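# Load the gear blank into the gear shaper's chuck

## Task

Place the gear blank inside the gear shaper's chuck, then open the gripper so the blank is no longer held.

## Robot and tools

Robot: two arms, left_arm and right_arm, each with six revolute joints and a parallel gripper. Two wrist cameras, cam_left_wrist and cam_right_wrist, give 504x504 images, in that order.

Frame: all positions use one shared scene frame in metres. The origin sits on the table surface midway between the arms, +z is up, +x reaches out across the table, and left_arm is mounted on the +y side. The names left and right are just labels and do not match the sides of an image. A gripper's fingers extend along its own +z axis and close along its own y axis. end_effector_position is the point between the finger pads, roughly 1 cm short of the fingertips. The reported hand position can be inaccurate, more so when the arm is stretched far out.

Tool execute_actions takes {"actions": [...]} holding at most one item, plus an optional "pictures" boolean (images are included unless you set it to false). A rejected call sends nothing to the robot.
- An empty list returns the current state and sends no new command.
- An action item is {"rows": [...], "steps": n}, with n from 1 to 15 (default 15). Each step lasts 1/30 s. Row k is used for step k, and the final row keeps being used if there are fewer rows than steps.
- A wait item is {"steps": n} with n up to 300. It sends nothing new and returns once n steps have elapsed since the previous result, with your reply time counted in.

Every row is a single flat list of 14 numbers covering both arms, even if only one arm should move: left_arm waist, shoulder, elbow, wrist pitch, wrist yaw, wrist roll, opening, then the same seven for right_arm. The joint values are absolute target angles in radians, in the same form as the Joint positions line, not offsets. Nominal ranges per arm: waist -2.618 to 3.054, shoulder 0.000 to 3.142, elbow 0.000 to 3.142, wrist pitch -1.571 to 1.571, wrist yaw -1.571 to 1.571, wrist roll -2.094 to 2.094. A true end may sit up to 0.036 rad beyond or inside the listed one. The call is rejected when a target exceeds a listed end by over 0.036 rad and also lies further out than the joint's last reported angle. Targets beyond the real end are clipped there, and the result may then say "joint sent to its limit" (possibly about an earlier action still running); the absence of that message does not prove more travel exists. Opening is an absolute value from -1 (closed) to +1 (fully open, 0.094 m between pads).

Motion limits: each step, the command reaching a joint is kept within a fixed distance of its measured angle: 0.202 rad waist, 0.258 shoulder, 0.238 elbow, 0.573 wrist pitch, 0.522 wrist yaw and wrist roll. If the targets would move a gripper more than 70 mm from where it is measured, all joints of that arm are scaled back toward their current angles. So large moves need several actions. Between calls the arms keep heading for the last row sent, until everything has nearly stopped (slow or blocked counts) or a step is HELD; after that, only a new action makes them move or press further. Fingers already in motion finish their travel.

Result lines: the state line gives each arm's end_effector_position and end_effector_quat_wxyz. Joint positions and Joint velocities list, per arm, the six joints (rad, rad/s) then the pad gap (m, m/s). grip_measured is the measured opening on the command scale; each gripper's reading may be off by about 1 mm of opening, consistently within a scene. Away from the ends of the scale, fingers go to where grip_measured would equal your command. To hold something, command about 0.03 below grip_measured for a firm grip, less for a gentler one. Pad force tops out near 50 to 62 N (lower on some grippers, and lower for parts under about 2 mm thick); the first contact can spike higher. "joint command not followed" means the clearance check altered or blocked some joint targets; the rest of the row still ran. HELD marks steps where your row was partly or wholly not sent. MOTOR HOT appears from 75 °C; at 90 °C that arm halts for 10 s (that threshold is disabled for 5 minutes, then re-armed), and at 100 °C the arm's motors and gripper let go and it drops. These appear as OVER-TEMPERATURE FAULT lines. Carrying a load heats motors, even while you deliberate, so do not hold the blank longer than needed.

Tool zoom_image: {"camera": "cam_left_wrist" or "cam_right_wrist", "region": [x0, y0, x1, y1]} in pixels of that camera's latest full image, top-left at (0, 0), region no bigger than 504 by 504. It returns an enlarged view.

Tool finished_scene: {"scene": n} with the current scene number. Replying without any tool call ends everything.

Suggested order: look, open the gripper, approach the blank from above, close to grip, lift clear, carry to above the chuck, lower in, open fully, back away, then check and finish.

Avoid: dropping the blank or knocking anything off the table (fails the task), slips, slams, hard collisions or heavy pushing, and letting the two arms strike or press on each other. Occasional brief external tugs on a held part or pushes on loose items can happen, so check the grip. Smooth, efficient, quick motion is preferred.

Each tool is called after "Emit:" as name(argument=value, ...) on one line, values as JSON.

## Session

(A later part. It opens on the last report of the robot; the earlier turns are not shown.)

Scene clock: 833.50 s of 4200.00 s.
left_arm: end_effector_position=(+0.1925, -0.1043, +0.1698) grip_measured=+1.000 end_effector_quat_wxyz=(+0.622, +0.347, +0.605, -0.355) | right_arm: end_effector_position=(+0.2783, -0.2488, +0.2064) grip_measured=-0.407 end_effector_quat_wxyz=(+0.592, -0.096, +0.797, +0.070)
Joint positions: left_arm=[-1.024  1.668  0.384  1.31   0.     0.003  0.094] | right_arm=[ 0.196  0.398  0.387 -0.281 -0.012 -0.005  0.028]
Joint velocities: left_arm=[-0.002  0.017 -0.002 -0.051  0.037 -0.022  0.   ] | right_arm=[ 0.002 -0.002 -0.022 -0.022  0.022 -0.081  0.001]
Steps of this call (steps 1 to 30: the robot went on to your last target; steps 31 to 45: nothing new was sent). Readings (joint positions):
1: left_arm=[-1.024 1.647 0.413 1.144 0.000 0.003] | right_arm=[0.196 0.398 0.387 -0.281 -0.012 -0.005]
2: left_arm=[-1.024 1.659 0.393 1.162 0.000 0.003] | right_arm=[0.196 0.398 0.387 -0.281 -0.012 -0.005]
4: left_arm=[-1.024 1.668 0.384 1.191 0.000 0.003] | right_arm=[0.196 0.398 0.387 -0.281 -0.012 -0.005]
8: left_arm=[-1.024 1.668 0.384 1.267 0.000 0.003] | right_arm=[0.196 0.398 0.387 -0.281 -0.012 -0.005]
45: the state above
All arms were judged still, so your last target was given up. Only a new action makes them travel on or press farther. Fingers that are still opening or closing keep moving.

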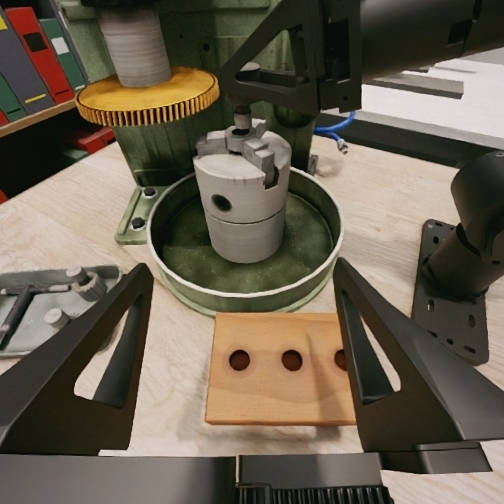

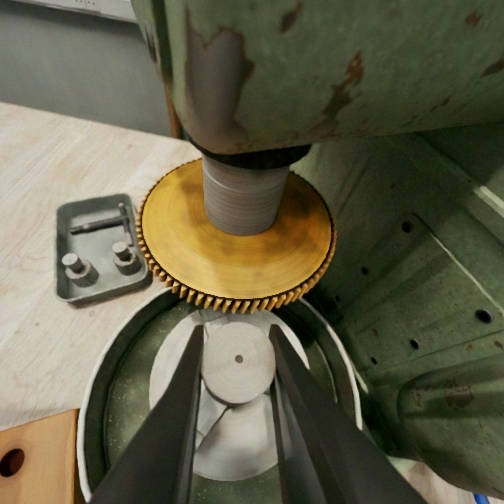

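Emit:
execute_actions(actions=[{"rows":[[-1.03,1.67,0.39,1.31,0,0,1,0.195,0.41,0.4,-0.245,-0.01,0,-0.48],[-1.03,1.67,0.39,1.31,0,0,1,0.195,0.411,0.385,-0.235,-0.01,0,-0.48],[-1.03,1.67,0.39,1.31,0,0,1,0.195,0.412,0.38,-0.23,-0.01,0,-0.48],[-1.03,1.67,0.39,1.31,0,0,1,0.195,0.413,0.38,-0.225,-0.01,0,-0.48],[-1.03,1.67,0.39,1.31,0,0,1,0.195,0.414,0.38,-0.22,-0.01,0,-0.48],[-1.03,1.67,0.39,1.31,0,0,1,0.195,0.414,0.378,-0.216,-0.01,0,-0.48],[-1.03,1.67,0.39,1.31,0,0,1,0.195,0.414,0.375,-0.213,-0.01,0,-0.48],[-1.03,1.67,0.39,1.31,0,0,1,0.195,0.414,0.372,-0.213,-0.01,0,-0.48],[-1.03,1.67,0.39,1.31,0,0,1,0.195,0.414,0.369,-0.213,-0.01,0,-0.48],[-1.03,1.67,0.39,1.31,0,0,1,0.195,0.414,0.366,-0.213,-0.01,0,-0.48],[-1.03,1.67,0.39,1.31,0,0,1,0.195,0.414,0.364,-0.213,-0.01,0,-0.48]],"steps":15}], pictures=false)

Emit:
execute_actions(actions=[{"steps":15}])

Emit:
zoom_image(camera="cam_left_wrist", region=[185, 50, 305, 190])

Scene clock: 846.53 s of 4200.00 s.
left_arm: end_effector_position=(+0.1925, -0.1043, +0.1699) grip_measured=+1.000 end_effector_quat_wxyz=(+0.622, +0.347, +0.605, -0.355) | right_arm: end_effector_position=(+0.2803, -0.2484, +0.2002) grip_measured=-0.407 end_effector_quat_wxyz=(+0.590, -0.096, +0.799, +0.070)
Joint positions: left_arm=[-1.024  1.668  0.384  1.311  0.     0.003  0.094] | right_arm=[ 0.196  0.407  0.367 -0.258 -0.012 -0.005  0.028]
Joint velocities: left_arm=[-0.002  0.012  0.002  0.007  0.037  0.051  0.   ] | right_arm=[-0.002 -0.012 -0.002 -0.022 -0.022  0.081 -0.   ]
Steps of this call (steps 1 to 90: nothing new was sent; then 9.53 s passed at rest; steps 91 to 105: all 15 steps of this action). Readings (joint positions):
91: left_arm=[-1.024 1.668 0.384 1.311 0.000 0.003] | right_arm=[0.196 0.398 0.387 -0.281 -0.012 -0.005]
92: left_arm=[-1.024 1.668 0.384 1.311 0.000 0.003] | right_arm=[0.196 0.398 0.387 -0.281 -0.012 -0.005]
94: left_arm=[-1.024 1.668 0.384 1.311 0.000 0.003] | right_arm=[0.196 0.399 0.387 -0.280 -0.012 -0.005]
98: left_arm=[-1.024 1.668 0.384 1.311 0.000 0.003] | right_arm=[0.196 0.407 0.385 -0.268 -0.012 -0.005]
105: the state above

Scene clock: 847.03 s of 4200.00 s.
left_arm: end_effector_position=(+0.1925, -0.1043, +0.1699) grip_measured=+1.000 end_effector_quat_wxyz=(+0.622, +0.347, +0.605, -0.355) | right_arm: end_effector_position=(+0.2803, -0.2484, +0.2002) grip_measured=-0.407 end_effector_quat_wxyz=(+0.590, -0.096, +0.799, +0.070)
Joint positions: left_arm=[-1.024  1.668  0.384  1.311  0.     0.003  0.094] | right_arm=[ 0.196  0.407  0.367 -0.258 -0.012 -0.005  0.028]
Joint velocities: left_arm=[ 0.007  0.012  0.012 -0.066 -0.066 -0.051  0.   ] | right_arm=[-0.002  0.002 -0.007 -0.037  0.066  0.007 -0.   ]
Steps of this call (steps 1 to 15: the robot went on to your last target). Readings (joint positions):
1: left_arm=[-1.024 1.668 0.384 1.311 0.000 0.003] | right_arm=[0.196 0.407 0.367 -0.258 -0.012 -0.005]
2: left_arm=[-1.024 1.668 0.384 1.311 0.000 0.003] | right_arm=[0.196 0.407 0.367 -0.258 -0.012 -0.005]
4: left_arm=[-1.024 1.668 0.384 1.311 0.000 0.003] | right_arm=[0.196 0.407 0.367 -0.258 -0.012 -0.005]
8: left_arm=[-1.024 1.668 0.384 1.311 0.000 0.003] | right_arm=[0.196 0.407 0.367 -0.258 -0.012 -0.005]
15: the state above
All arms were judged still, so your last target was given up. Only a new action makes them travel on or press farther. Fingers that are still opening or closing keep moving.

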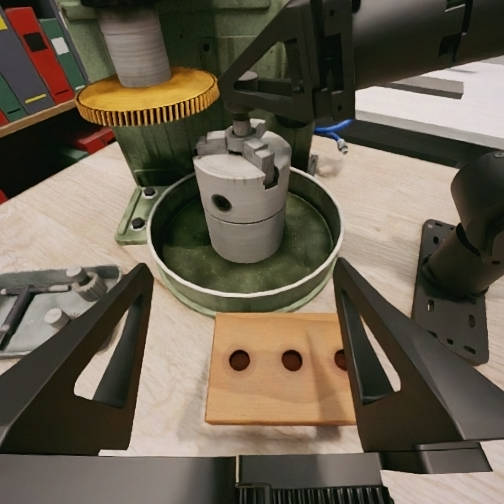

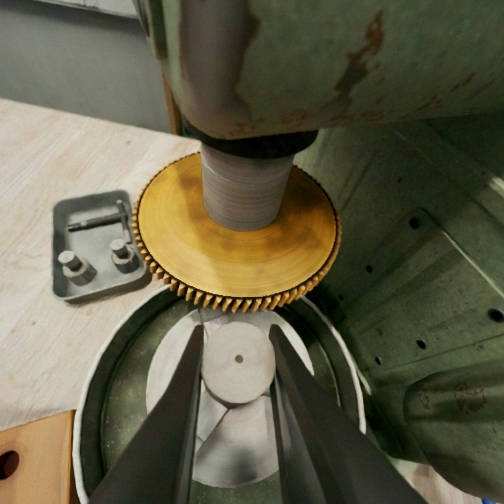

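Region (185, 50, 305, 190) of cam_left_wrist's 504x504 image, scaled by 3.600, with more detail than that image has; it fills the left 432 columns of this view, and the rest is white.

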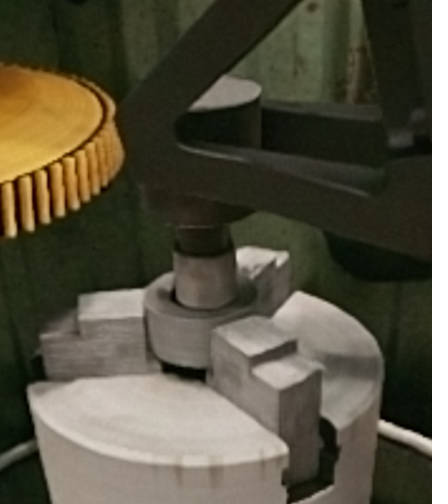

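Emit:
execute_actions(actions=[{"rows":[[-1.03,1.67,0.39,1.31,0,0,1,0.188,0.414,0.364,-0.208,-0.01,0,-0.48],[-1.03,1.67,0.39,1.31,0,0,1,0.186,0.414,0.364,-0.203,-0.01,0,-0.48],[-1.03,1.67,0.39,1.31,0,0,1,0.184,0.414,0.364,-0.2,-0.01,0,-0.48],[-1.03,1.67,0.39,1.31,0,0,1,0.182,0.415,0.364,-0.198,-0.01,0,-0.48],[-1.03,1.67,0.39,1.31,0,0,1,0.18,0.417,0.364,-0.198,-0.01,0,-0.48],[-1.03,1.67,0.39,1.31,0,0,1,0.178,0.419,0.364,-0.198,-0.01,0,-0.48],[-1.03,1.67,0.39,1.31,0,0,1,0.177,0.421,0.364,-0.198,-0.01,0,-0.48],[-1.03,1.67,0.39,1.31,0,0,1,0.177,0.423,0.364,-0.198,-0.01,0,-0.48],[-1.03,1.67,0.39,1.31,0,0,1,0.177,0.425,0.364,-0.198,-0.01,0,-0.48],[-1.03,1.67,0.39,1.31,0,0,1,0.177,0.427,0.364,-0.198,-0.01,0,-0.48]],"steps":15}], pictures=false)

Emit:
execute_actions(actions=[{"steps":15}])

Emit:
zoom_image(camera="cam_left_wrist", region=[205, 90, 275, 160])

Scene clock: 859.30 s of 4200.00 s.
left_arm: end_effector_position=(+0.1925, -0.1043, +0.1699) grip_measured=+1.000 end_effector_quat_wxyz=(+0.622, +0.347, +0.605, -0.355) | right_arm: end_effector_position=(+0.2830, -0.2504, +0.2003) grip_measured=-0.407 end_effector_quat_wxyz=(+0.591, -0.092, +0.799, +0.067)
Joint positions: left_arm=[-1.024  1.668  0.384  1.311  0.     0.003  0.094] | right_arm=[ 0.186  0.421  0.367 -0.244 -0.012 -0.005  0.028]
Joint velocities: left_arm=[-0.012 -0.002  0.002 -0.022 -0.022  0.051  0.   ] | right_arm=[-0.002 -0.017 -0.002  0.007 -0.007  0.081  0.001]
Steps of this call (steps 1 to 90: nothing new was sent; then 8.77 s passed at rest; steps 91 to 105: all 15 steps of this action). Readings (joint positions):
91: left_arm=[-1.024 1.668 0.384 1.311 0.000 0.003] | right_arm=[0.196 0.407 0.367 -0.258 -0.012 -0.005]
92: left_arm=[-1.024 1.668 0.384 1.311 0.000 0.003] | right_arm=[0.196 0.407 0.367 -0.257 -0.012 -0.005]
94: left_arm=[-1.024 1.668 0.384 1.311 0.000 0.003] | right_arm=[0.195 0.407 0.367 -0.253 -0.012 -0.005]
98: left_arm=[-1.024 1.668 0.384 1.311 0.000 0.003] | right_arm=[0.187 0.408 0.367 -0.247 -0.012 -0.005]
105: the state above

Scene clock: 859.80 s of 4200.00 s.
left_arm: end_effector_position=(+0.1925, -0.1043, +0.1699) grip_measured=+1.000 end_effector_quat_wxyz=(+0.622, +0.347, +0.605, -0.355) | right_arm: end_effector_position=(+0.2830, -0.2504, +0.2003) grip_measured=-0.407 end_effector_quat_wxyz=(+0.591, -0.092, +0.799, +0.067)
Joint positions: left_arm=[-1.024  1.668  0.384  1.311  0.     0.003  0.094] | right_arm=[ 0.186  0.421  0.367 -0.244 -0.012 -0.005  0.028]
Joint velocities: left_arm=[-0.012  0.002 -0.007 -0.037  0.007 -0.007  0.   ] | right_arm=[ 0.007 -0.012 -0.002 -0.007 -0.007 -0.022 -0.001]
Steps of this call (steps 1 to 15: the robot went on to your last target). Readings (joint positions):
1: left_arm=[-1.024 1.668 0.384 1.311 0.000 0.003] | right_arm=[0.186 0.421 0.367 -0.244 -0.012 -0.005]
2: left_arm=[-1.024 1.668 0.384 1.311 0.000 0.003] | right_arm=[0.186 0.421 0.367 -0.244 -0.012 -0.005]
4: left_arm=[-1.024 1.668 0.384 1.311 0.000 0.003] | right_arm=[0.186 0.421 0.367 -0.244 -0.012 -0.005]
8: left_arm=[-1.024 1.668 0.384 1.311 0.000 0.003] | right_arm=[0.186 0.421 0.367 -0.244 -0.012 -0.005]
15: the state above
All arms were judged still, so your last target was given up. Only a new action makes them travel on or press farther. Fingers that are still opening or closing keep moving.

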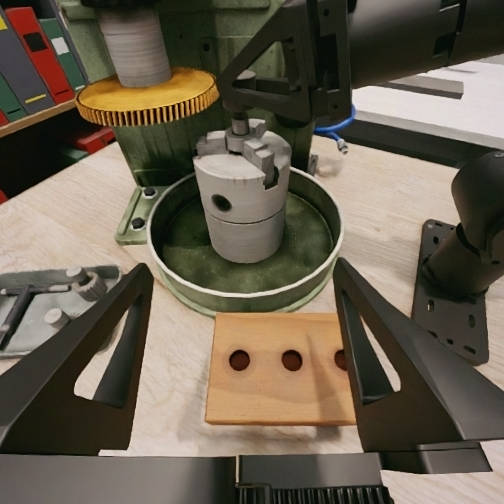

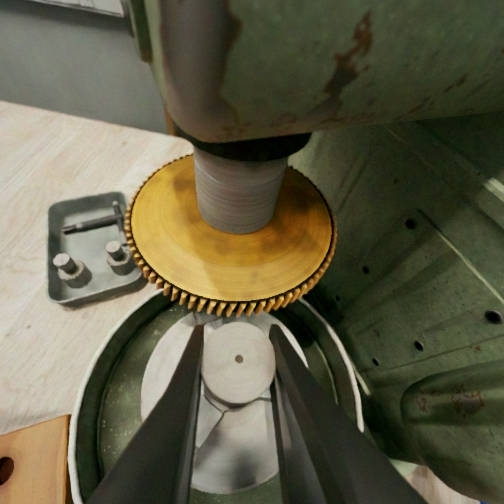

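Region (205, 90, 275, 160) of cam_left_wrist's 504x504 image, scaled by 7.200, with more detail than that image has.

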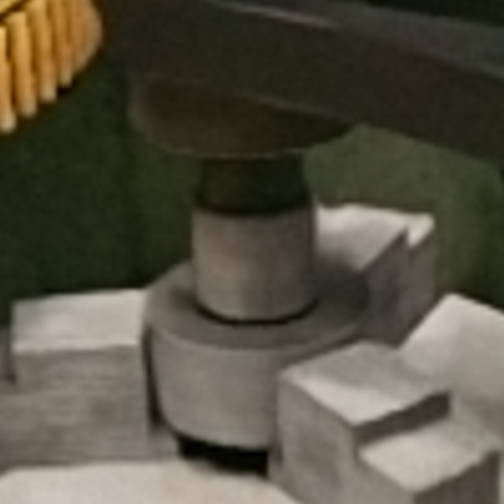

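Emit:
execute_actions(actions=[{"rows":[[-1.03,1.67,0.39,1.31,0,0,1,0.177,0.42,0.362,-0.205,-0.01,0,-0.48],[-1.03,1.67,0.39,1.31,0,0,1,0.177,0.41,0.36,-0.21,-0.01,0,-0.48],[-1.03,1.67,0.39,1.31,0,0,1,0.177,0.4,0.358,-0.215,-0.01,0,-0.48],[-1.03,1.67,0.39,1.31,0,0,1,0.177,0.4,0.356,-0.22,-0.01,0,-0.48],[-1.03,1.67,0.39,1.31,0,0,1,0.177,0.4,0.354,-0.22,-0.01,0,-0.48],[-1.03,1.67,0.39,1.31,0,0,1,0.177,0.4,0.352,-0.22,-0.01,0,-0.48]],"steps":15}], pictures=false)

Scene clock: 867.37 s of 4200.00 s.
left_arm: end_effector_position=(+0.1925, -0.1043, +0.1699) grip_measured=+1.000 end_effector_quat_wxyz=(+0.622, +0.347, +0.605, -0.355) | right_arm: end_effector_position=(+0.2829, -0.2503, +0.1970) grip_measured=-0.407 end_effector_quat_wxyz=(+0.588, -0.092, +0.801, +0.067)
Joint positions: left_arm=[-1.024  1.668  0.384  1.311  0.     0.003  0.094] | right_arm=[ 0.186  0.421  0.36  -0.242 -0.012 -0.005  0.028]
Joint velocities: left_arm=[ 0.027 -0.022  0.002  0.051  0.022  0.007  0.   ] | right_arm=[-0.007 -0.012 -0.007  0.066 -0.037 -0.037  0.   ]
Steps of this call (steps 1 to 90: nothing new was sent; then 4.07 s passed at rest; steps 91 to 105: all 15 steps of this action). Readings (joint positions):
91: left_arm=[-1.024 1.668 0.384 1.311 0.000 0.003] | right_arm=[0.186 0.421 0.367 -0.244 -0.012 -0.005]
92: left_arm=[-1.024 1.668 0.384 1.311 0.000 0.003] | right_arm=[0.186 0.421 0.367 -0.244 -0.012 -0.005]
94: left_arm=[-1.024 1.668 0.384 1.311 0.000 0.003] | right_arm=[0.186 0.421 0.367 -0.244 -0.012 -0.005]
98: left_arm=[-1.024 1.668 0.384 1.311 0.000 0.003] | right_arm=[0.186 0.421 0.363 -0.243 -0.012 -0.005]
105: the state above

Emit:
execute_actions(actions=[{"rows":[[-1.03,1.67,0.39,1.31,0,0,1,0.18,0.396,0.352,-0.205,-0.01,0,-0.48],[-1.03,1.67,0.39,1.31,0,0,1,0.183,0.395,0.35,-0.196,-0.01,0,-0.48],[-1.03,1.67,0.39,1.31,0,0,1,0.186,0.394,0.347,-0.192,-0.01,0,-0.48],[-1.03,1.67,0.39,1.31,0,0,1,0.186,0.393,0.344,-0.189,-0.01,0,-0.48],[-1.03,1.67,0.39,1.31,0,0,1,0.186,0.392,0.341,-0.187,-0.01,0,-0.48],[-1.03,1.67,0.39,1.31,0,0,1,0.186,0.391,0.338,-0.185,-0.01,0,-0.48],[-1.03,1.67,0.39,1.31,0,0,1,0.186,0.39,0.335,-0.183,-0.01,0,-0.48],[-1.03,1.67,0.39,1.31,0,0,1,0.186,0.389,0.332,-0.181,-0.01,0,-0.48],[-1.03,1.67,0.39,1.31,0,0,1,0.186,0.388,0.329,-0.179,-0.01,0,-0.48],[-1.03,1.67,0.39,1.31,0,0,1,0.186,0.387,0.326,-0.177,-0.01,0,-0.48],[-1.03,1.67,0.39,1.31,0,0,1,0.186,0.386,0.323,-0.175,-0.01,0,-0.48],[-1.03,1.67,0.39,1.31,0,0,1,0.186,0.385,0.32,-0.173,-0.01,0,-0.48],[-1.03,1.67,0.39,1.31,0,0,1,0.186,0.385,0.317,-0.171,-0.01,0,-0.48],[-1.03,1.67,0.39,1.31,0,0,1,0.186,0.384,0.314,-0.169,-0.01,0,-0.48],[-1.03,1.67,0.39,1.31,0,0,1,0.186,0.384,0.312,-0.168,-0.01,0,-0.48]]}], pictures=false)

Emit:
execute_actions(actions=[{"steps":15}])

Emit:
zoom_image(camera="cam_left_wrist", region=[185, 50, 305, 190])

Scene clock: 878.47 s of 4200.00 s.
left_arm: end_effector_position=(+0.1925, -0.1043, +0.1699) grip_measured=+1.000 end_effector_quat_wxyz=(+0.622, +0.347, +0.605, -0.355) | right_arm: end_effector_position=(+0.2834, -0.2502, +0.1968) grip_measured=-0.407 end_effector_quat_wxyz=(+0.599, -0.092, +0.793, +0.068)
Joint positions: left_arm=[-1.024  1.668  0.384  1.311  0.     0.003  0.094] | right_arm=[ 0.186  0.403  0.332 -0.206 -0.012 -0.005  0.028]
Joint velocities: left_arm=[-0.017  0.002  0.012  0.051  0.051  0.066  0.   ] | right_arm=[ 0.007 -0.012 -0.056  0.095 -0.022 -0.037 -0.001]
Steps of this call (steps 1 to 15: the robot went on to your last target; steps 16 to 90: nothing new was sent; then 7.60 s passed at rest; steps 91 to 105: all 15 steps of this action). Readings (joint positions):
91: left_arm=[-1.024 1.668 0.384 1.311 0.000 0.003] | right_arm=[0.186 0.421 0.360 -0.242 -0.012 -0.005]
92: left_arm=[-1.024 1.668 0.384 1.311 0.000 0.003] | right_arm=[0.186 0.421 0.360 -0.241 -0.012 -0.005]
94: left_arm=[-1.024 1.668 0.384 1.311 0.000 0.003] | right_arm=[0.186 0.421 0.356 -0.235 -0.012 -0.005]
98: left_arm=[-1.024 1.668 0.384 1.311 0.000 0.003] | right_arm=[0.186 0.415 0.347 -0.225 -0.012 -0.005]
105: the state above

Scene clock: 878.97 s of 4200.00 s.
left_arm: end_effector_position=(+0.1925, -0.1043, +0.1699) grip_measured=+1.000 end_effector_quat_wxyz=(+0.622, +0.347, +0.605, -0.355) | right_arm: end_effector_position=(+0.2834, -0.2502, +0.1966) grip_measured=-0.407 end_effector_quat_wxyz=(+0.600, -0.091, +0.792, +0.068)
Joint positions: left_arm=[-1.024  1.668  0.384  1.311  0.     0.003  0.094] | right_arm=[ 0.186  0.401  0.329 -0.202 -0.012 -0.005  0.028]
Joint velocities: left_arm=[ 0.017  0.007 -0.012  0.022  0.066  0.037  0.   ] | right_arm=[-0.017  0.002  0.002 -0.007  0.022 -0.022  0.001]
Steps of this call (steps 1 to 15: the robot went on to your last target). Readings (joint positions):
1: left_arm=[-1.024 1.668 0.384 1.311 0.000 0.003] | right_arm=[0.186 0.402 0.331 -0.204 -0.012 -0.005]
2: left_arm=[-1.024 1.668 0.384 1.311 0.000 0.003] | right_arm=[0.186 0.401 0.330 -0.203 -0.012 -0.005]
4: left_arm=[-1.024 1.668 0.384 1.311 0.000 0.003] | right_arm=[0.186 0.401 0.329 -0.202 -0.012 -0.005]
8: left_arm=[-1.024 1.668 0.384 1.311 0.000 0.003] | right_arm=[0.186 0.401 0.329 -0.202 -0.012 -0.005]
15: the state above
All arms were judged still, so your last target was given up. Only a new action makes them travel on or press farther. Fingers that are still opening or closing keep moving.

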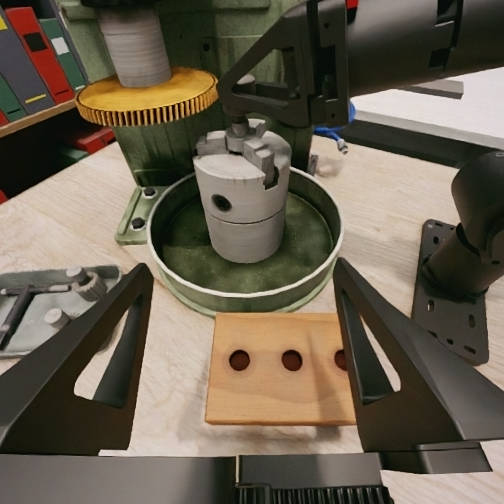

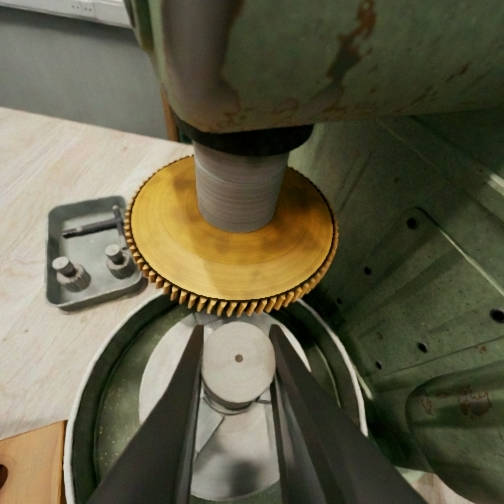

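Region (185, 50, 305, 190) of cam_left_wrist's 504x504 image, scaled by 3.600, with more detail than that image has; it fills the left 432 columns of this view, and the rest is white.

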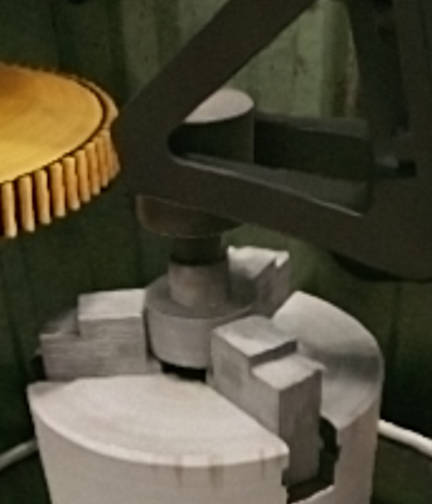

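Emit:
execute_actions(actions=[{"rows":[[-1.03,1.67,0.39,1.31,0,0,1,0.188,0.384,0.325,-0.175,-0.01,0,-0.48],[-1.03,1.67,0.39,1.31,0,0,1,0.19,0.384,0.33,-0.18,-0.01,0,-0.48],[-1.03,1.67,0.39,1.31,0,0,1,0.191,0.384,0.33,-0.185,-0.01,0,-0.48],[-1.03,1.67,0.39,1.31,0,0,1,0.192,0.384,0.33,-0.19,-0.01,0,-0.48],[-1.03,1.67,0.39,1.31,0,0,1,0.193,0.384,0.33,-0.195,-0.01,0,-0.48],[-1.03,1.67,0.39,1.31,0,0,1,0.193,0.384,0.33,-0.2,-0.01,0,-0.48],[-1.03,1.67,0.39,1.31,0,0,1,0.193,0.384,0.33,-0.205,-0.01,0,-0.48],[-1.03,1.67,0.39,1.31,0,0,1,0.193,0.384,0.33,-0.21,-0.01,0,-0.48]],"steps":15}], pictures=false)

Scene clock: 887.60 s of 4200.00 s.
left_arm: end_effector_position=(+0.1925, -0.1043, +0.1699) grip_measured=+1.000 end_effector_quat_wxyz=(+0.622, +0.347, +0.605, -0.355) | right_arm: end_effector_position=(+0.2833, -0.2502, +0.1965) grip_measured=-0.407 end_effector_quat_wxyz=(+0.600, -0.091, +0.792, +0.068)
Joint positions: left_arm=[-1.024  1.668  0.384  1.311  0.     0.003  0.094] | right_arm=[ 0.186  0.401  0.329 -0.203 -0.012 -0.005  0.028]
Joint velocities: left_arm=[ 0.007  0.007  0.002 -0.037  0.022  0.007  0.   ] | right_arm=[-0.007  0.002 -0.017 -0.007 -0.022 -0.037 -0.   ]
Steps of this call (steps 1 to 90: nothing new was sent; then 5.13 s passed at rest; steps 91 to 105: all 15 steps of this action). Readings (joint positions):
91: left_arm=[-1.024 1.668 0.384 1.311 0.000 0.003] | right_arm=[0.186 0.401 0.329 -0.202 -0.012 -0.005]
92: left_arm=[-1.024 1.668 0.384 1.311 0.000 0.003] | right_arm=[0.186 0.401 0.329 -0.202 -0.012 -0.005]
94: left_arm=[-1.024 1.668 0.384 1.311 0.000 0.003] | right_arm=[0.186 0.401 0.329 -0.202 -0.012 -0.005]
98: left_arm=[-1.024 1.668 0.384 1.311 0.000 0.003] | right_arm=[0.186 0.401 0.329 -0.203 -0.012 -0.005]
105: the state above

Emit:
execute_actions(actions=[{"rows":[[-1.03,1.67,0.39,1.31,0,0,1,0.195,0.382,0.33,-0.21,-0.01,0,-0.48],[-1.03,1.67,0.39,1.31,0,0,1,0.196,0.38,0.33,-0.21,-0.01,0,-0.48],[-1.03,1.67,0.39,1.31,0,0,1,0.197,0.378,0.33,-0.21,-0.01,0,-0.48],[-1.03,1.67,0.39,1.31,0,0,1,0.198,0.377,0.33,-0.21,-0.01,0,-0.48],[-1.03,1.67,0.39,1.31,0,0,1,0.199,0.376,0.33,-0.21,-0.01,0,-0.48],[-1.03,1.67,0.39,1.31,0,0,1,0.2,0.375,0.33,-0.21,-0.01,0,-0.48],[-1.03,1.67,0.39,1.31,0,0,1,0.201,0.374,0.33,-0.21,-0.01,0,-0.48],[-1.03,1.67,0.39,1.31,0,0,1,0.202,0.373,0.33,-0.21,-0.01,0,-0.48]],"steps":15}], pictures=false)

Scene clock: 894.30 s of 4200.00 s.
left_arm: end_effector_position=(+0.1925, -0.1043, +0.1699) grip_measured=+1.000 end_effector_quat_wxyz=(+0.622, +0.347, +0.605, -0.355) | right_arm: end_effector_position=(+0.2825, -0.2502, +0.1966) grip_measured=-0.407 end_effector_quat_wxyz=(+0.600, -0.092, +0.792, +0.067)
Joint positions: left_arm=[-1.024  1.668  0.384  1.311  0.     0.003  0.094] | right_arm=[ 0.191  0.395  0.329 -0.208 -0.006 -0.005  0.028]
Joint velocities: left_arm=[-0.002 -0.007 -0.012 -0.022 -0.051 -0.037  0.   ] | right_arm=[ 0.002 -0.037 -0.012 -0.051  0.051 -0.037  0.001]
Steps of this call (steps 1 to 15: the robot went on to your last target; steps 16 to 90: nothing new was sent; then 3.20 s passed at rest; steps 91 to 105: all 15 steps of this action). Readings (joint positions):
91: left_arm=[-1.024 1.668 0.384 1.311 0.000 0.003] | right_arm=[0.186 0.401 0.329 -0.203 -0.012 -0.005]
92: left_arm=[-1.024 1.668 0.384 1.311 0.000 0.003] | right_arm=[0.186 0.401 0.329 -0.203 -0.012 -0.005]
94: left_arm=[-1.024 1.668 0.384 1.311 0.000 0.003] | right_arm=[0.187 0.401 0.329 -0.203 -0.012 -0.005]
98: left_arm=[-1.024 1.668 0.384 1.311 0.000 0.003] | right_arm=[0.190 0.395 0.329 -0.208 -0.008 -0.005]
105: the state above

Emit:
execute_actions(actions=[{"rows":[[-1.03,1.67,0.39,1.31,0,0,1,0.195,0.38,0.33,-0.215,-0.01,0.01,-0.48],[-1.03,1.67,0.39,1.31,0,0,1,0.195,0.38,0.33,-0.215,-0.01,0.02,-0.48],[-1.03,1.67,0.39,1.31,0,0,1,0.195,0.38,0.33,-0.215,-0.01,0.03,-0.48],[-1.03,1.67,0.39,1.31,0,0,1,0.195,0.38,0.33,-0.215,-0.01,0.04,-0.48],[-1.03,1.67,0.39,1.31,0,0,1,0.195,0.38,0.33,-0.215,-0.01,0.05,-0.48]],"steps":15}], pictures=false)

Emit:
execute_actions(actions=[{"rows":[[-1.03,1.67,0.39,1.31,0,0,1,0.195,0.38,0.33,-0.215,-0.01,0.04,-0.48],[-1.03,1.67,0.39,1.31,0,0,1,0.195,0.38,0.33,-0.215,-0.01,0.03,-0.48],[-1.03,1.67,0.39,1.31,0,0,1,0.195,0.38,0.33,-0.215,-0.01,0.02,-0.48],[-1.03,1.67,0.39,1.31,0,0,1,0.195,0.38,0.33,-0.215,-0.01,0.01,-0.48],[-1.03,1.67,0.39,1.31,0,0,1,0.195,0.38,0.33,-0.215,-0.01,0.0,-0.48],[-1.03,1.67,0.39,1.31,0,0,1,0.195,0.38,0.33,-0.215,-0.01,-0.01,-0.48],[-1.03,1.67,0.39,1.31,0,0,1,0.195,0.38,0.33,-0.215,-0.01,-0.02,-0.48],[-1.03,1.67,0.39,1.31,0,0,1,0.195,0.38,0.33,-0.215,-0.01,-0.03,-0.48],[-1.03,1.67,0.39,1.31,0,0,1,0.195,0.38,0.33,-0.215,-0.01,-0.04,-0.48],[-1.03,1.67,0.39,1.31,0,0,1,0.195,0.38,0.33,-0.215,-0.01,-0.05,-0.48]],"steps":15}])

Emit:
zoom_image(camera="cam_left_wrist", region=[205, 90, 275, 160])

Scene clock: 920.13 s of 4200.00 s.
left_arm: end_effector_position=(+0.1925, -0.1043, +0.1699) grip_measured=+1.000 end_effector_quat_wxyz=(+0.622, +0.347, +0.605, -0.355) | right_arm: end_effector_position=(+0.2825, -0.2506, +0.1965) grip_measured=-0.407 end_effector_quat_wxyz=(+0.599, -0.083, +0.793, +0.072)
Joint positions: left_arm=[-1.024  1.668  0.384  1.311  0.     0.003  0.094] | right_arm=[ 0.191  0.395  0.329 -0.209 -0.004  0.014  0.028]
Joint velocities: left_arm=[ 0.007 -0.017 -0.007  0.066 -0.022  0.051  0.   ] | right_arm=[-0.002  0.007 -0.002 -0.066 -0.007  0.007 -0.   ]
Steps of this call (steps 1 to 15: the robot went on to your last target; steps 16 to 90: nothing new was sent; then 22.33 s passed at rest; steps 91 to 105: all 15 steps of this action). Readings (joint positions):
91: left_arm=[-1.024 1.668 0.384 1.311 0.000 0.003] | right_arm=[0.191 0.395 0.329 -0.209 -0.006 -0.005]
92: left_arm=[-1.024 1.668 0.384 1.311 0.000 0.003] | right_arm=[0.191 0.395 0.329 -0.209 -0.006 -0.003]
94: left_arm=[-1.024 1.668 0.384 1.311 0.000 0.003] | right_arm=[0.191 0.395 0.329 -0.209 -0.005 0.004]
98: left_arm=[-1.024 1.668 0.384 1.311 0.000 0.003] | right_arm=[0.191 0.395 0.329 -0.209 -0.004 0.013]
105: the state above

Scene clock: 920.63 s of 4200.00 s.
left_arm: end_effector_position=(+0.1925, -0.1043, +0.1699) grip_measured=+1.000 end_effector_quat_wxyz=(+0.622, +0.347, +0.605, -0.355) | right_arm: end_effector_position=(+0.2821, -0.2496, +0.1959) grip_measured=-0.407 end_effector_quat_wxyz=(+0.600, -0.103, +0.791, +0.061)
Joint positions: left_arm=[-1.024  1.668  0.384  1.311  0.     0.003  0.094] | right_arm=[ 0.191  0.395  0.329 -0.211 -0.01  -0.03   0.028]
Joint velocities: left_arm=[-0.007  0.007 -0.002 -0.051 -0.037 -0.007  0.   ] | right_arm=[-0.012 -0.002 -0.017  0.051 -0.081 -0.022 -0.   ]
Steps of this call (steps 1 to 15: all 15 steps of this action). Readings (joint positions):
1: left_arm=[-1.024 1.668 0.384 1.311 0.000 0.003] | right_arm=[0.191 0.395 0.329 -0.209 -0.004 0.014]
2: left_arm=[-1.024 1.668 0.384 1.311 0.000 0.003] | right_arm=[0.191 0.395 0.329 -0.209 -0.004 0.014]
4: left_arm=[-1.024 1.668 0.384 1.311 0.000 0.003] | right_arm=[0.191 0.395 0.329 -0.209 -0.004 0.012]
8: left_arm=[-1.024 1.668 0.384 1.311 0.000 0.003] | right_arm=[0.191 0.395 0.329 -0.209 -0.004 0.001]
15: the state above

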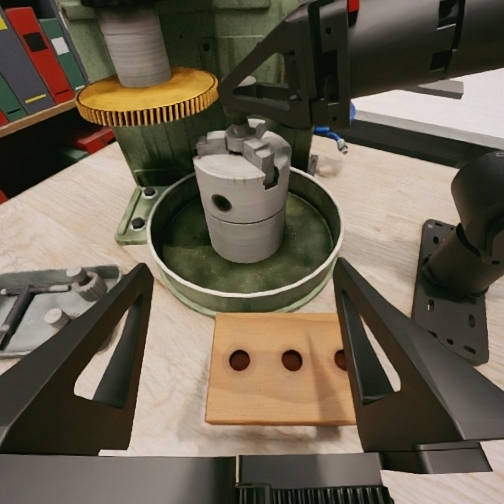

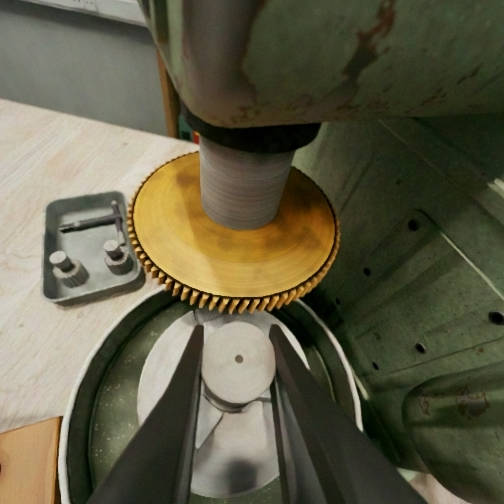

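Region (205, 90, 275, 160) of cam_left_wrist's 504x504 image, scaled by 7.200, with more detail than that image has.

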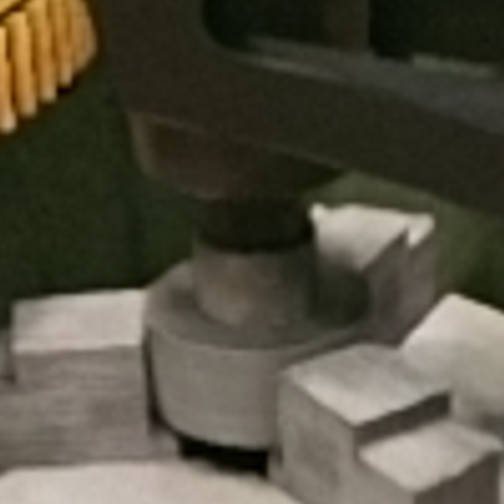

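Emit:
execute_actions(actions=[{"rows":[[-1.03,1.67,0.39,1.31,0,0,1,0.199,0.38,0.33,-0.215,-0.01,-0.055,-0.48],[-1.03,1.67,0.39,1.31,0,0,1,0.201,0.38,0.33,-0.215,-0.01,-0.06,-0.48],[-1.03,1.67,0.39,1.31,0,0,1,0.202,0.38,0.33,-0.215,-0.01,-0.065,-0.48],[-1.03,1.67,0.39,1.31,0,0,1,0.203,0.38,0.33,-0.215,-0.01,-0.07,-0.48],[-1.03,1.67,0.39,1.31,0,0,1,0.204,0.38,0.33,-0.215,-0.01,-0.075,-0.48],[-1.03,1.67,0.39,1.31,0,0,1,0.205,0.38,0.33,-0.215,-0.01,-0.08,-0.48]],"steps":15}], pictures=false)

Scene clock: 928.57 s of 4200.00 s.
left_arm: end_effector_position=(+0.1925, -0.1043, +0.1699) grip_measured=+1.000 end_effector_quat_wxyz=(+0.622, +0.347, +0.605, -0.355) | right_arm: end_effector_position=(+0.2820, -0.2488, +0.1959) grip_measured=-0.407 end_effector_quat_wxyz=(+0.600, -0.112, +0.790, +0.056)
Joint positions: left_arm=[-1.024  1.668  0.384  1.311  0.     0.003  0.094] | right_arm=[ 0.194  0.395  0.329 -0.211 -0.01  -0.05   0.028]
Joint velocities: left_arm=[-0.012  0.012 -0.012 -0.022 -0.022  0.007  0.   ] | right_arm=[ 0.012 -0.007  0.022 -0.051 -0.007 -0.007 -0.001]
Steps of this call (steps 1 to 15: the robot went on to your last target; steps 16 to 90: nothing new was sent; then 4.43 s passed at rest; steps 91 to 105: all 15 steps of this action). Readings (joint positions):
91: left_arm=[-1.024 1.668 0.384 1.311 0.000 0.003] | right_arm=[0.191 0.395 0.329 -0.211 -0.012 -0.037]
92: left_arm=[-1.024 1.668 0.384 1.311 0.000 0.003] | right_arm=[0.191 0.395 0.329 -0.211 -0.012 -0.039]
94: left_arm=[-1.024 1.668 0.384 1.311 0.000 0.003] | right_arm=[0.192 0.395 0.329 -0.211 -0.012 -0.043]
98: left_arm=[-1.024 1.668 0.384 1.311 0.000 0.003] | right_arm=[0.194 0.395 0.329 -0.211 -0.010 -0.050]
105: the state above

Emit:
execute_actions(actions=[{"rows":[[-1.03,1.67,0.39,1.31,0,0,1,0.197,0.39,0.33,-0.215,-0.01,-0.06,-0.48],[-1.03,1.67,0.39,1.31,0,0,1,0.194,0.398,0.33,-0.215,-0.01,-0.045,-0.48],[-1.03,1.67,0.39,1.31,0,0,1,0.194,0.401,0.33,-0.215,-0.01,-0.04,-0.48],[-1.03,1.67,0.39,1.31,0,0,1,0.194,0.403,0.33,-0.215,-0.01,-0.04,-0.48],[-1.03,1.67,0.39,1.31,0,0,1,0.194,0.405,0.33,-0.215,-0.01,-0.04,-0.48],[-1.03,1.67,0.39,1.31,0,0,1,0.194,0.407,0.33,-0.215,-0.01,-0.04,-0.48],[-1.03,1.67,0.39,1.31,0,0,1,0.194,0.409,0.33,-0.215,-0.01,-0.04,-0.48],[-1.03,1.67,0.39,1.31,0,0,1,0.194,0.411,0.33,-0.215,-0.01,-0.04,-0.48],[-1.03,1.67,0.39,1.31,0,0,1,0.194,0.413,0.33,-0.215,-0.01,-0.04,-0.48],[-1.03,1.67,0.39,1.31,0,0,1,0.194,0.415,0.33,-0.215,-0.01,-0.04,-0.48]],"steps":15}], pictures=false)

Scene clock: 937.73 s of 4200.00 s.
left_arm: end_effector_position=(+0.1925, -0.1043, +0.1699) grip_measured=+1.000 end_effector_quat_wxyz=(+0.622, +0.347, +0.605, -0.355) | right_arm: end_effector_position=(+0.2822, -0.2487, +0.1954) grip_measured=-0.407 end_effector_quat_wxyz=(+0.599, -0.110, +0.791, +0.057)
Joint positions: left_arm=[-1.024  1.668  0.384  1.311  0.     0.003  0.094] | right_arm=[ 0.194  0.398  0.329 -0.211 -0.01  -0.046  0.028]
Joint velocities: left_arm=[-0.002  0.012 -0.002  0.037 -0.007 -0.037  0.   ] | right_arm=[ 0.002 -0.007  0.007 -0.022 -0.022  0.022 -0.001]
Steps of this call (steps 1 to 15: the robot went on to your last target; steps 16 to 90: nothing new was sent; then 5.67 s passed at rest; steps 91 to 105: all 15 steps of this action). Readings (joint positions):
91: left_arm=[-1.024 1.668 0.384 1.311 0.000 0.003] | right_arm=[0.194 0.395 0.329 -0.211 -0.010 -0.050]
92: left_arm=[-1.024 1.668 0.384 1.311 0.000 0.003] | right_arm=[0.194 0.395 0.329 -0.211 -0.010 -0.049]
94: left_arm=[-1.024 1.668 0.384 1.311 0.000 0.003] | right_arm=[0.194 0.395 0.329 -0.211 -0.010 -0.047]
98: left_arm=[-1.024 1.668 0.384 1.311 0.000 0.003] | right_arm=[0.194 0.396 0.329 -0.211 -0.010 -0.046]
105: the state above

Emit:
execute_actions(actions=[{"rows":[[-1.03,1.67,0.39,1.31,0,0,1,0.194,0.395,0.335,-0.205,-0.01,-0.04,-0.46],[-1.03,1.67,0.39,1.31,0,0,1,0.194,0.39,0.335,-0.205,-0.01,-0.04,-0.44],[-1.03,1.67,0.39,1.31,0,0,1,0.194,0.39,0.335,-0.205,-0.01,-0.04,-0.43],[-1.03,1.67,0.39,1.31,0,0,1,0.194,0.39,0.335,-0.205,-0.01,-0.04,-0.42],[-1.03,1.67,0.39,1.31,0,0,1,0.194,0.39,0.335,-0.205,-0.01,-0.04,-0.41],[-1.03,1.67,0.39,1.31,0,0,1,0.194,0.39,0.335,-0.205,-0.01,-0.04,-0.4],[-1.03,1.67,0.39,1.31,0,0,1,0.194,0.39,0.335,-0.205,-0.01,-0.04,-0.39],[-1.03,1.67,0.39,1.31,0,0,1,0.194,0.39,0.335,-0.205,-0.01,-0.04,-0.375],[-1.03,1.67,0.39,1.31,0,0,1,0.194,0.39,0.335,-0.205,-0.01,-0.04,-0.36]],"steps":15}])

Emit:
zoom_image(camera="cam_left_wrist", region=[185, 50, 305, 190])

Scene clock: 946.93 s of 4200.00 s.
left_arm: end_effector_position=(+0.1925, -0.1043, +0.1699) grip_measured=+1.000 end_effector_quat_wxyz=(+0.622, +0.347, +0.605, -0.355) | right_arm: end_effector_position=(+0.2823, -0.2487, +0.1957) grip_measured=-0.362 end_effector_quat_wxyz=(+0.600, -0.110, +0.791, +0.057)
Joint positions: left_arm=[-1.024  1.668  0.384  1.311  0.     0.003  0.094] | right_arm=[ 0.194  0.398  0.329 -0.209 -0.01  -0.046  0.03 ]
Joint velocities: left_arm=[ 0.032  0.002  0.002 -0.007 -0.022  0.095  0.   ] | right_arm=[-0.012 -0.007  0.002  0.007  0.051 -0.037 -0.001]
Steps of this call (steps 1 to 15: the robot went on to your last target; steps 16 to 90: nothing new was sent; then 5.70 s passed at rest; steps 91 to 105: all 15 steps of this action). Readings (joint positions):
91: left_arm=[-1.024 1.668 0.384 1.311 0.000 0.003] | right_arm=[0.194 0.398 0.329 -0.210 -0.010 -0.046]
92: left_arm=[-1.024 1.668 0.384 1.311 0.000 0.003] | right_arm=[0.194 0.398 0.329 -0.210 -0.010 -0.046]
94: left_arm=[-1.024 1.668 0.384 1.311 0.000 0.003] | right_arm=[0.194 0.398 0.329 -0.210 -0.010 -0.046]
98: left_arm=[-1.024 1.668 0.384 1.311 0.000 0.003] | right_arm=[0.194 0.398 0.329 -0.209 -0.010 -0.046]
105: the state above

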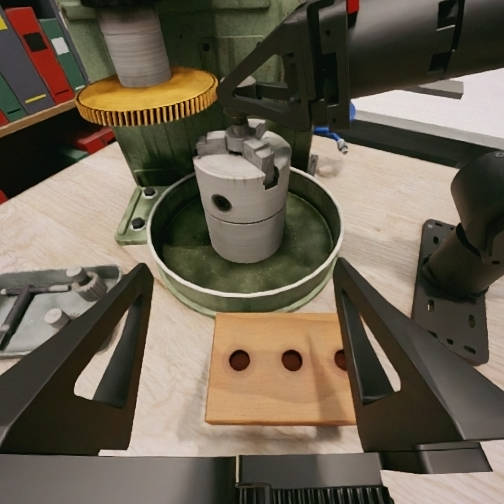

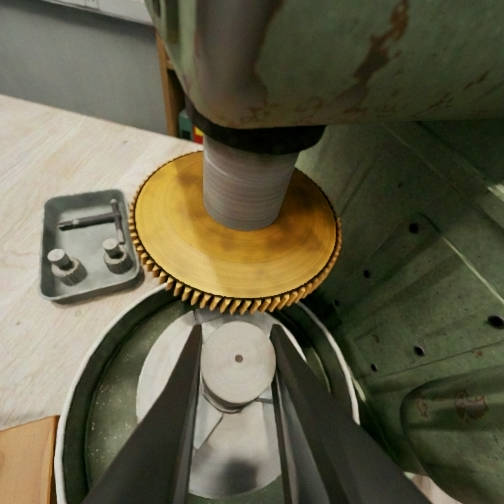

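Region (185, 50, 305, 190) of cam_left_wrist's 504x504 image, scaled by 3.600, with more detail than that image has; it fills the left 432 columns of this view, and the rest is white.

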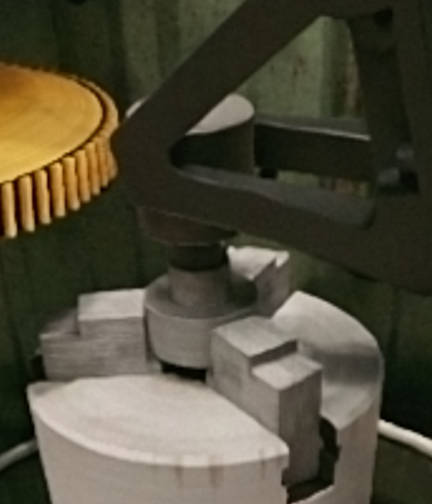

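Emit:
execute_actions(actions=[{"rows":[[-1.03,1.67,0.39,1.31,0,0,1,0.194,0.39,0.335,-0.205,-0.01,-0.04,-0.39],[-1.03,1.67,0.39,1.31,0,0,1,0.194,0.39,0.335,-0.205,-0.01,-0.04,-0.41],[-1.03,1.67,0.39,1.31,0,0,1,0.194,0.39,0.335,-0.205,-0.01,-0.04,-0.44],[-1.03,1.67,0.39,1.31,0,0,1,0.194,0.39,0.335,-0.205,-0.01,-0.04,-0.48],[-1.03,1.67,0.39,1.31,0,0,1,0.194,0.39,0.335,-0.205,-0.01,-0.04,-0.5],[-1.03,1.67,0.39,1.31,0,0,1,0.194,0.392,0.33,-0.21,-0.01,-0.04,-0.5],[-1.03,1.67,0.39,1.31,0,0,1,0.194,0.394,0.325,-0.215,-0.01,-0.04,-0.5],[-1.03,1.67,0.39,1.31,0,0,1,0.194,0.396,0.32,-0.22,-0.01,-0.04,-0.5],[-1.03,1.67,0.39,1.31,0,0,1,0.194,0.398,0.315,-0.225,-0.01,-0.04,-0.5],[-1.03,1.67,0.39,1.31,0,0,1,0.194,0.4,0.31,-0.23,-0.01,-0.04,-0.5],[-1.03,1.67,0.39,1.31,0,0,1,0.194,0.4,0.306,-0.235,-0.01,-0.04,-0.5],[-1.03,1.67,0.39,1.31,0,0,1,0.194,0.4,0.302,-0.24,-0.01,-0.04,-0.5],[-1.03,1.67,0.39,1.31,0,0,1,0.194,0.4,0.298,-0.245,-0.01,-0.04,-0.5],[-1.03,1.67,0.39,1.31,0,0,1,0.194,0.4,0.294,-0.25,-0.01,-0.04,-0.5],[-1.03,1.67,0.39,1.31,0,0,1,0.194,0.4,0.29,-0.255,-0.01,-0.04,-0.5]]}], pictures=false)

Emit:
execute_actions(actions=[{"steps":15}], pictures=false)

Scene clock: 962.93 s of 4200.00 s.
left_arm: end_effector_position=(+0.1925, -0.1043, +0.1699) grip_measured=+1.000 end_effector_quat_wxyz=(+0.622, +0.347, +0.605, -0.355) | right_arm: end_effector_position=(+0.2824, -0.2487, +0.1944) grip_measured=-0.409 end_effector_quat_wxyz=(+0.599, -0.110, +0.791, +0.057)
Joint positions: left_arm=[-1.024  1.668  0.384  1.311  0.     0.003  0.094] | right_arm=[ 0.194  0.398  0.325 -0.205 -0.01  -0.046  0.028]
Joint velocities: left_arm=[ 0.007 -0.002  0.002 -0.007  0.022 -0.007  0.   ] | right_arm=[-0.012 -0.017 -0.037  0.022  0.022 -0.022 -0.   ]
Steps of this call (steps 1 to 15: the robot went on to your last target; steps 16 to 90: nothing new was sent; then 12.50 s passed at rest; steps 91 to 105: all 15 steps of this action). Readings (joint positions):
91: left_arm=[-1.024 1.668 0.384 1.311 0.000 0.003] | right_arm=[0.194 0.398 0.329 -0.209 -0.010 -0.046]
92: left_arm=[-1.024 1.668 0.384 1.311 0.000 0.003] | right_arm=[0.194 0.398 0.329 -0.209 -0.010 -0.046]
94: left_arm=[-1.024 1.668 0.384 1.311 0.000 0.003] | right_arm=[0.194 0.398 0.329 -0.209 -0.010 -0.046]
98: left_arm=[-1.024 1.668 0.384 1.311 0.000 0.003] | right_arm=[0.194 0.398 0.329 -0.209 -0.010 -0.046]
105: the state above

Scene clock: 963.43 s of 4200.00 s.
left_arm: end_effector_position=(+0.1925, -0.1043, +0.1699) grip_measured=+1.000 end_effector_quat_wxyz=(+0.622, +0.347, +0.605, -0.355) | right_arm: end_effector_position=(+0.2825, -0.2486, +0.1946) grip_measured=-0.409 end_effector_quat_wxyz=(+0.600, -0.110, +0.790, +0.057)
Joint positions: left_arm=[-1.024  1.668  0.384  1.311  0.     0.003  0.094] | right_arm=[ 0.194  0.398  0.324 -0.203 -0.01  -0.046  0.028]
Joint velocities: left_arm=[-0.007 -0.022  0.002 -0.022  0.007  0.007  0.   ] | right_arm=[ 0.007 -0.012 -0.012 -0.022 -0.051  0.11   0.   ]
Steps of this call (steps 1 to 15: the robot went on to your last target). Readings (joint positions):
1: left_arm=[-1.024 1.668 0.384 1.311 0.000 0.003] | right_arm=[0.194 0.398 0.324 -0.204 -0.010 -0.046]
2: left_arm=[-1.024 1.668 0.384 1.311 0.000 0.003] | right_arm=[0.194 0.398 0.324 -0.203 -0.010 -0.046]
4: left_arm=[-1.024 1.668 0.384 1.311 0.000 0.003] | right_arm=[0.194 0.398 0.324 -0.203 -0.010 -0.046]
8: left_arm=[-1.024 1.668 0.384 1.311 0.000 0.003] | right_arm=[0.194 0.398 0.324 -0.203 -0.010 -0.046]
15: the state above
All arms were judged still, so your last target was given up. Only a new action makes them travel on or press farther. Fingers that are still opening or closing keep moving.

Emit:
execute_actions(actions=[{"rows":[[-1.03,1.67,0.39,1.31,0,0,1,0.194,0.4,0.29,-0.265,-0.01,-0.04,-0.5],[-1.03,1.67,0.39,1.31,0,0,1,0.194,0.401,0.29,-0.275,-0.01,-0.04,-0.5],[-1.03,1.67,0.39,1.31,0,0,1,0.194,0.402,0.29,-0.285,-0.01,-0.04,-0.5],[-1.03,1.67,0.39,1.31,0,0,1,0.194,0.403,0.29,-0.295,-0.01,-0.04,-0.5],[-1.03,1.67,0.39,1.31,0,0,1,0.194,0.404,0.289,-0.305,-0.01,-0.04,-0.5],[-1.03,1.67,0.39,1.31,0,0,1,0.194,0.405,0.288,-0.315,-0.01,-0.04,-0.5],[-1.03,1.67,0.39,1.31,0,0,1,0.194,0.405,0.287,-0.325,-0.01,-0.04,-0.5],[-1.03,1.67,0.39,1.31,0,0,1,0.194,0.405,0.286,-0.335,-0.01,-0.04,-0.5]],"steps":15}], pictures=false)

Scene clock: 972.67 s of 4200.00 s.
left_arm: end_effector_position=(+0.1925, -0.1043, +0.1699) grip_measured=+1.000 end_effector_quat_wxyz=(+0.622, +0.347, +0.605, -0.355) | right_arm: end_effector_position=(+0.2824, -0.2487, +0.1940) grip_measured=-0.409 end_effector_quat_wxyz=(+0.599, -0.110, +0.791, +0.057)
Joint positions: left_arm=[-1.024  1.668  0.384  1.311  0.     0.003  0.094] | right_arm=[ 0.194  0.398  0.324 -0.206 -0.01  -0.046  0.028]
Joint velocities: left_arm=[-0.007  0.007 -0.007  0.022  0.007 -0.007  0.   ] | right_arm=[-0.007 -0.002  0.002  0.007 -0.007  0.007 -0.   ]
Steps of this call (steps 1 to 90: nothing new was sent; then 5.73 s passed at rest; steps 91 to 105: all 15 steps of this action). Readings (joint positions):
91: left_arm=[-1.024 1.668 0.384 1.311 0.000 0.003] | right_arm=[0.194 0.398 0.324 -0.203 -0.010 -0.046]
92: left_arm=[-1.024 1.668 0.384 1.311 0.000 0.003] | right_arm=[0.194 0.398 0.324 -0.203 -0.010 -0.046]
94: left_arm=[-1.024 1.668 0.384 1.311 0.000 0.003] | right_arm=[0.194 0.398 0.324 -0.204 -0.010 -0.046]
98: left_arm=[-1.024 1.668 0.384 1.311 0.000 0.003] | right_arm=[0.194 0.398 0.324 -0.206 -0.010 -0.046]
105: the state above

More force.

Emit:
execute_actions(actions=[{"rows":[[-1.03,1.67,0.39,1.31,0,0,1,0.194,0.406,0.283,-0.345,-0.01,-0.04,-0.5],[-1.03,1.67,0.39,1.31,0,0,1,0.194,0.407,0.28,-0.355,-0.01,-0.04,-0.5],[-1.03,1.67,0.39,1.31,0,0,1,0.194,0.408,0.277,-0.365,-0.01,-0.04,-0.5],[-1.03,1.67,0.39,1.31,0,0,1,0.194,0.409,0.274,-0.375,-0.01,-0.04,-0.5],[-1.03,1.67,0.39,1.31,0,0,1,0.194,0.41,0.271,-0.385,-0.01,-0.04,-0.5],[-1.03,1.67,0.39,1.31,0,0,1,0.194,0.411,0.268,-0.395,-0.01,-0.04,-0.5],[-1.03,1.67,0.39,1.31,0,0,1,0.194,0.412,0.265,-0.405,-0.01,-0.04,-0.5],[-1.03,1.67,0.39,1.31,0,0,1,0.194,0.413,0.262,-0.415,-0.01,-0.04,-0.5],[-1.03,1.67,0.39,1.31,0,0,1,0.194,0.414,0.259,-0.425,-0.01,-0.04,-0.5],[-1.03,1.67,0.39,1.31,0,0,1,0.194,0.415,0.256,-0.435,-0.01,-0.04,-0.5]],"steps":15}])

Emit:
zoom_image(camera="cam_left_wrist", region=[185, 50, 305, 190])

Scene clock: 985.07 s of 4200.00 s.
left_arm: end_effector_position=(+0.1925, -0.1043, +0.1699) grip_measured=+1.000 end_effector_quat_wxyz=(+0.622, +0.347, +0.605, -0.355) | right_arm: end_effector_position=(+0.2820, -0.2488, +0.1926) grip_measured=-0.409 end_effector_quat_wxyz=(+0.597, -0.110, +0.793, +0.057)
Joint positions: left_arm=[-1.024  1.668  0.384  1.311  0.     0.003  0.094] | right_arm=[ 0.194  0.398  0.324 -0.211 -0.01  -0.046  0.028]
Joint velocities: left_arm=[ 0.017 -0.012  0.007 -0.022  0.007 -0.066  0.   ] | right_arm=[-0.012  0.012  0.012 -0.081 -0.037 -0.051 -0.   ]
Steps of this call (steps 1 to 15: the robot went on to your last target; steps 16 to 90: nothing new was sent; then 8.90 s passed at rest; steps 91 to 105: all 15 steps of this action). Readings (joint positions):
91: left_arm=[-1.024 1.668 0.384 1.311 0.000 0.003] | right_arm=[0.194 0.398 0.324 -0.206 -0.010 -0.046]
92: left_arm=[-1.024 1.668 0.384 1.311 0.000 0.003] | right_arm=[0.194 0.398 0.324 -0.207 -0.010 -0.046]
94: left_arm=[-1.024 1.668 0.384 1.311 0.000 0.003] | right_arm=[0.194 0.398 0.324 -0.208 -0.010 -0.046]
98: left_arm=[-1.024 1.668 0.384 1.311 0.000 0.003] | right_arm=[0.194 0.398 0.324 -0.210 -0.010 -0.046]
105: the state above

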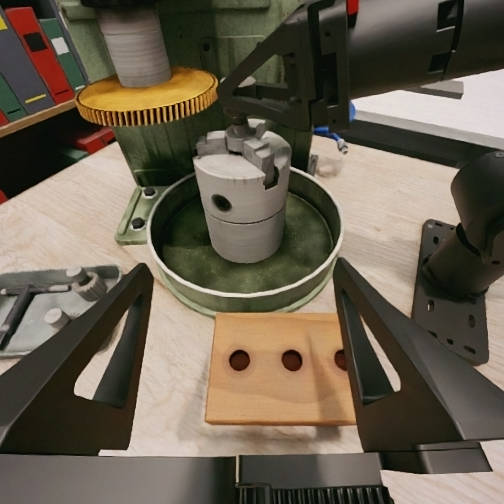

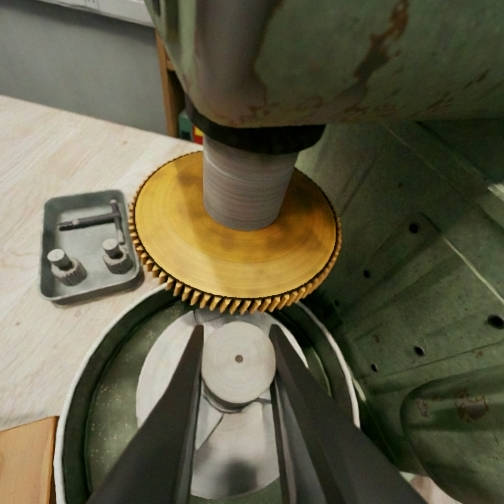

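Region (185, 50, 305, 190) of cam_left_wrist's 504x504 image, scaled by 3.600, with more detail than that image has; it fills the left 432 columns of this view, and the rest is white.

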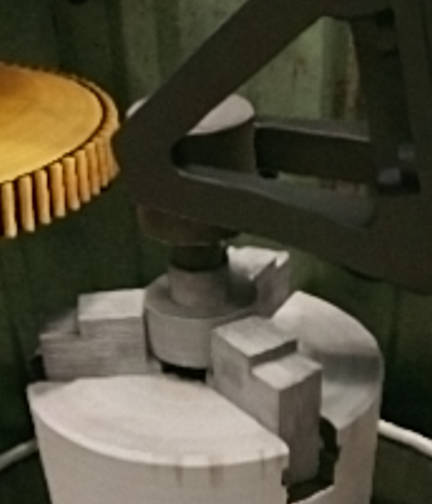

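Emit:
execute_actions(actions=[{"rows":[[-1.03,1.67,0.39,1.31,0,0,1,0.194,0.416,0.252,-0.445,-0.01,-0.04,-0.5],[-1.03,1.67,0.39,1.31,0,0,1,0.194,0.417,0.248,-0.455,-0.01,-0.04,-0.5],[-1.03,1.67,0.39,1.31,0,0,1,0.194,0.418,0.244,-0.465,-0.01,-0.04,-0.5],[-1.03,1.67,0.39,1.31,0,0,1,0.194,0.419,0.24,-0.475,-0.01,-0.04,-0.5],[-1.03,1.67,0.39,1.31,0,0,1,0.194,0.42,0.236,-0.485,-0.01,-0.04,-0.5],[-1.03,1.67,0.39,1.31,0,0,1,0.194,0.421,0.232,-0.495,-0.01,-0.04,-0.5],[-1.03,1.67,0.39,1.31,0,0,1,0.194,0.422,0.228,-0.505,-0.01,-0.04,-0.5],[-1.03,1.67,0.39,1.31,0,0,1,0.194,0.423,0.224,-0.515,-0.01,-0.04,-0.5],[-1.03,1.67,0.39,1.31,0,0,1,0.194,0.424,0.22,-0.525,-0.01,-0.04,-0.5],[-1.03,1.67,0.39,1.31,0,0,1,0.194,0.425,0.216,-0.535,-0.01,-0.04,-0.5]],"steps":12}], pictures=false)

Scene clock: 997.47 s of 4200.00 s.
left_arm: end_effector_position=(+0.1925, -0.1043, +0.1699) grip_measured=+1.000 end_effector_quat_wxyz=(+0.622, +0.347, +0.605, -0.355) | right_arm: end_effector_position=(+0.2819, -0.2488, +0.1924) grip_measured=-0.409 end_effector_quat_wxyz=(+0.596, -0.110, +0.793, +0.057)
Joint positions: left_arm=[-1.024  1.668  0.384  1.311  0.     0.003  0.094] | right_arm=[ 0.194  0.398  0.324 -0.212 -0.01  -0.046  0.028]
Joint velocities: left_arm=[-0.002  0.007  0.002 -0.022 -0.081  0.022  0.   ] | right_arm=[-0.012  0.002 -0.012  0.022 -0.051 -0.051 -0.001]
Steps of this call (steps 1 to 15: the robot went on to your last target; steps 16 to 90: nothing new was sent; then 9.00 s passed at rest; steps 91 to 102: all 12 steps of this action). Readings (joint positions):
91: left_arm=[-1.024 1.668 0.384 1.311 0.000 0.003] | right_arm=[0.194 0.398 0.324 -0.212 -0.010 -0.046]
92: left_arm=[-1.024 1.668 0.384 1.311 0.000 0.003] | right_arm=[0.194 0.398 0.324 -0.212 -0.010 -0.046]
94: left_arm=[-1.024 1.668 0.384 1.311 0.000 0.003] | right_arm=[0.194 0.398 0.324 -0.212 -0.010 -0.046]
98: left_arm=[-1.024 1.668 0.384 1.311 0.000 0.003] | right_arm=[0.194 0.398 0.324 -0.212 -0.010 -0.046]
102: the state above

Emit:
execute_actions(actions=[{"rows":[[-1.03,1.67,0.39,1.31,0,0,1,0.194,0.41,0.27,-0.4,-0.01,-0.04,-0.5],[-1.03,1.67,0.39,1.31,0,0,1,0.19,0.41,0.29,-0.32,-0.01,-0.04,-0.5],[-1.03,1.67,0.39,1.31,0,0,1,0.187,0.41,0.305,-0.27,-0.01,-0.035,-0.5],[-1.03,1.67,0.39,1.31,0,0,1,0.186,0.41,0.305,-0.27,-0.01,-0.03,-0.5],[-1.03,1.67,0.39,1.31,0,0,1,0.185,0.41,0.305,-0.27,-0.01,-0.025,-0.5],[-1.03,1.67,0.39,1.31,0,0,1,0.184,0.41,0.305,-0.27,-0.01,-0.02,-0.5],[-1.03,1.67,0.39,1.31,0,0,1,0.183,0.41,0.305,-0.27,-0.01,-0.015,-0.5],[-1.03,1.67,0.39,1.31,0,0,1,0.182,0.41,0.305,-0.27,-0.01,-0.01,-0.5],[-1.03,1.67,0.39,1.31,0,0,1,0.181,0.41,0.305,-0.27,-0.01,-0.005,-0.5],[-1.03,1.67,0.39,1.31,0,0,1,0.18,0.41,0.305,-0.27,-0.01,0.0,-0.5],[-1.03,1.67,0.39,1.31,0,0,1,0.179,0.41,0.305,-0.27,-0.01,0.005,-0.5]],"steps":15}], pictures=false)

Scene clock: 1019.17 s of 4200.00 s.
left_arm: end_effector_position=(+0.1925, -0.1043, +0.1699) grip_measured=+1.000 end_effector_quat_wxyz=(+0.622, +0.347, +0.605, -0.355) | right_arm: end_effector_position=(+0.2824, -0.2498, +0.1931) grip_measured=-0.409 end_effector_quat_wxyz=(+0.597, -0.097, +0.794, +0.064)
Joint positions: left_arm=[-1.024  1.668  0.384  1.311  0.     0.003  0.094] | right_arm=[ 0.19   0.398  0.324 -0.209 -0.01  -0.017  0.028]
Joint velocities: left_arm=[-0.017  0.017  0.007 -0.051  0.022  0.051  0.   ] | right_arm=[-0.007 -0.017 -0.007 -0.051  0.095 -0.11   0.   ]
Steps of this call (steps 1 to 15: the robot went on to your last target; steps 16 to 90: nothing new was sent; then 18.20 s passed at rest; steps 91 to 105: all 15 steps of this action). Readings (joint positions):
91: left_arm=[-1.024 1.668 0.384 1.311 0.000 0.003] | right_arm=[0.194 0.398 0.324 -0.211 -0.010 -0.046]
92: left_arm=[-1.024 1.668 0.384 1.311 0.000 0.003] | right_arm=[0.194 0.398 0.324 -0.207 -0.010 -0.046]
94: left_arm=[-1.024 1.668 0.384 1.311 0.000 0.003] | right_arm=[0.194 0.398 0.324 -0.204 -0.010 -0.045]
98: left_arm=[-1.024 1.668 0.384 1.311 0.000 0.003] | right_arm=[0.193 0.398 0.324 -0.208 -0.009 -0.034]
105: the state above


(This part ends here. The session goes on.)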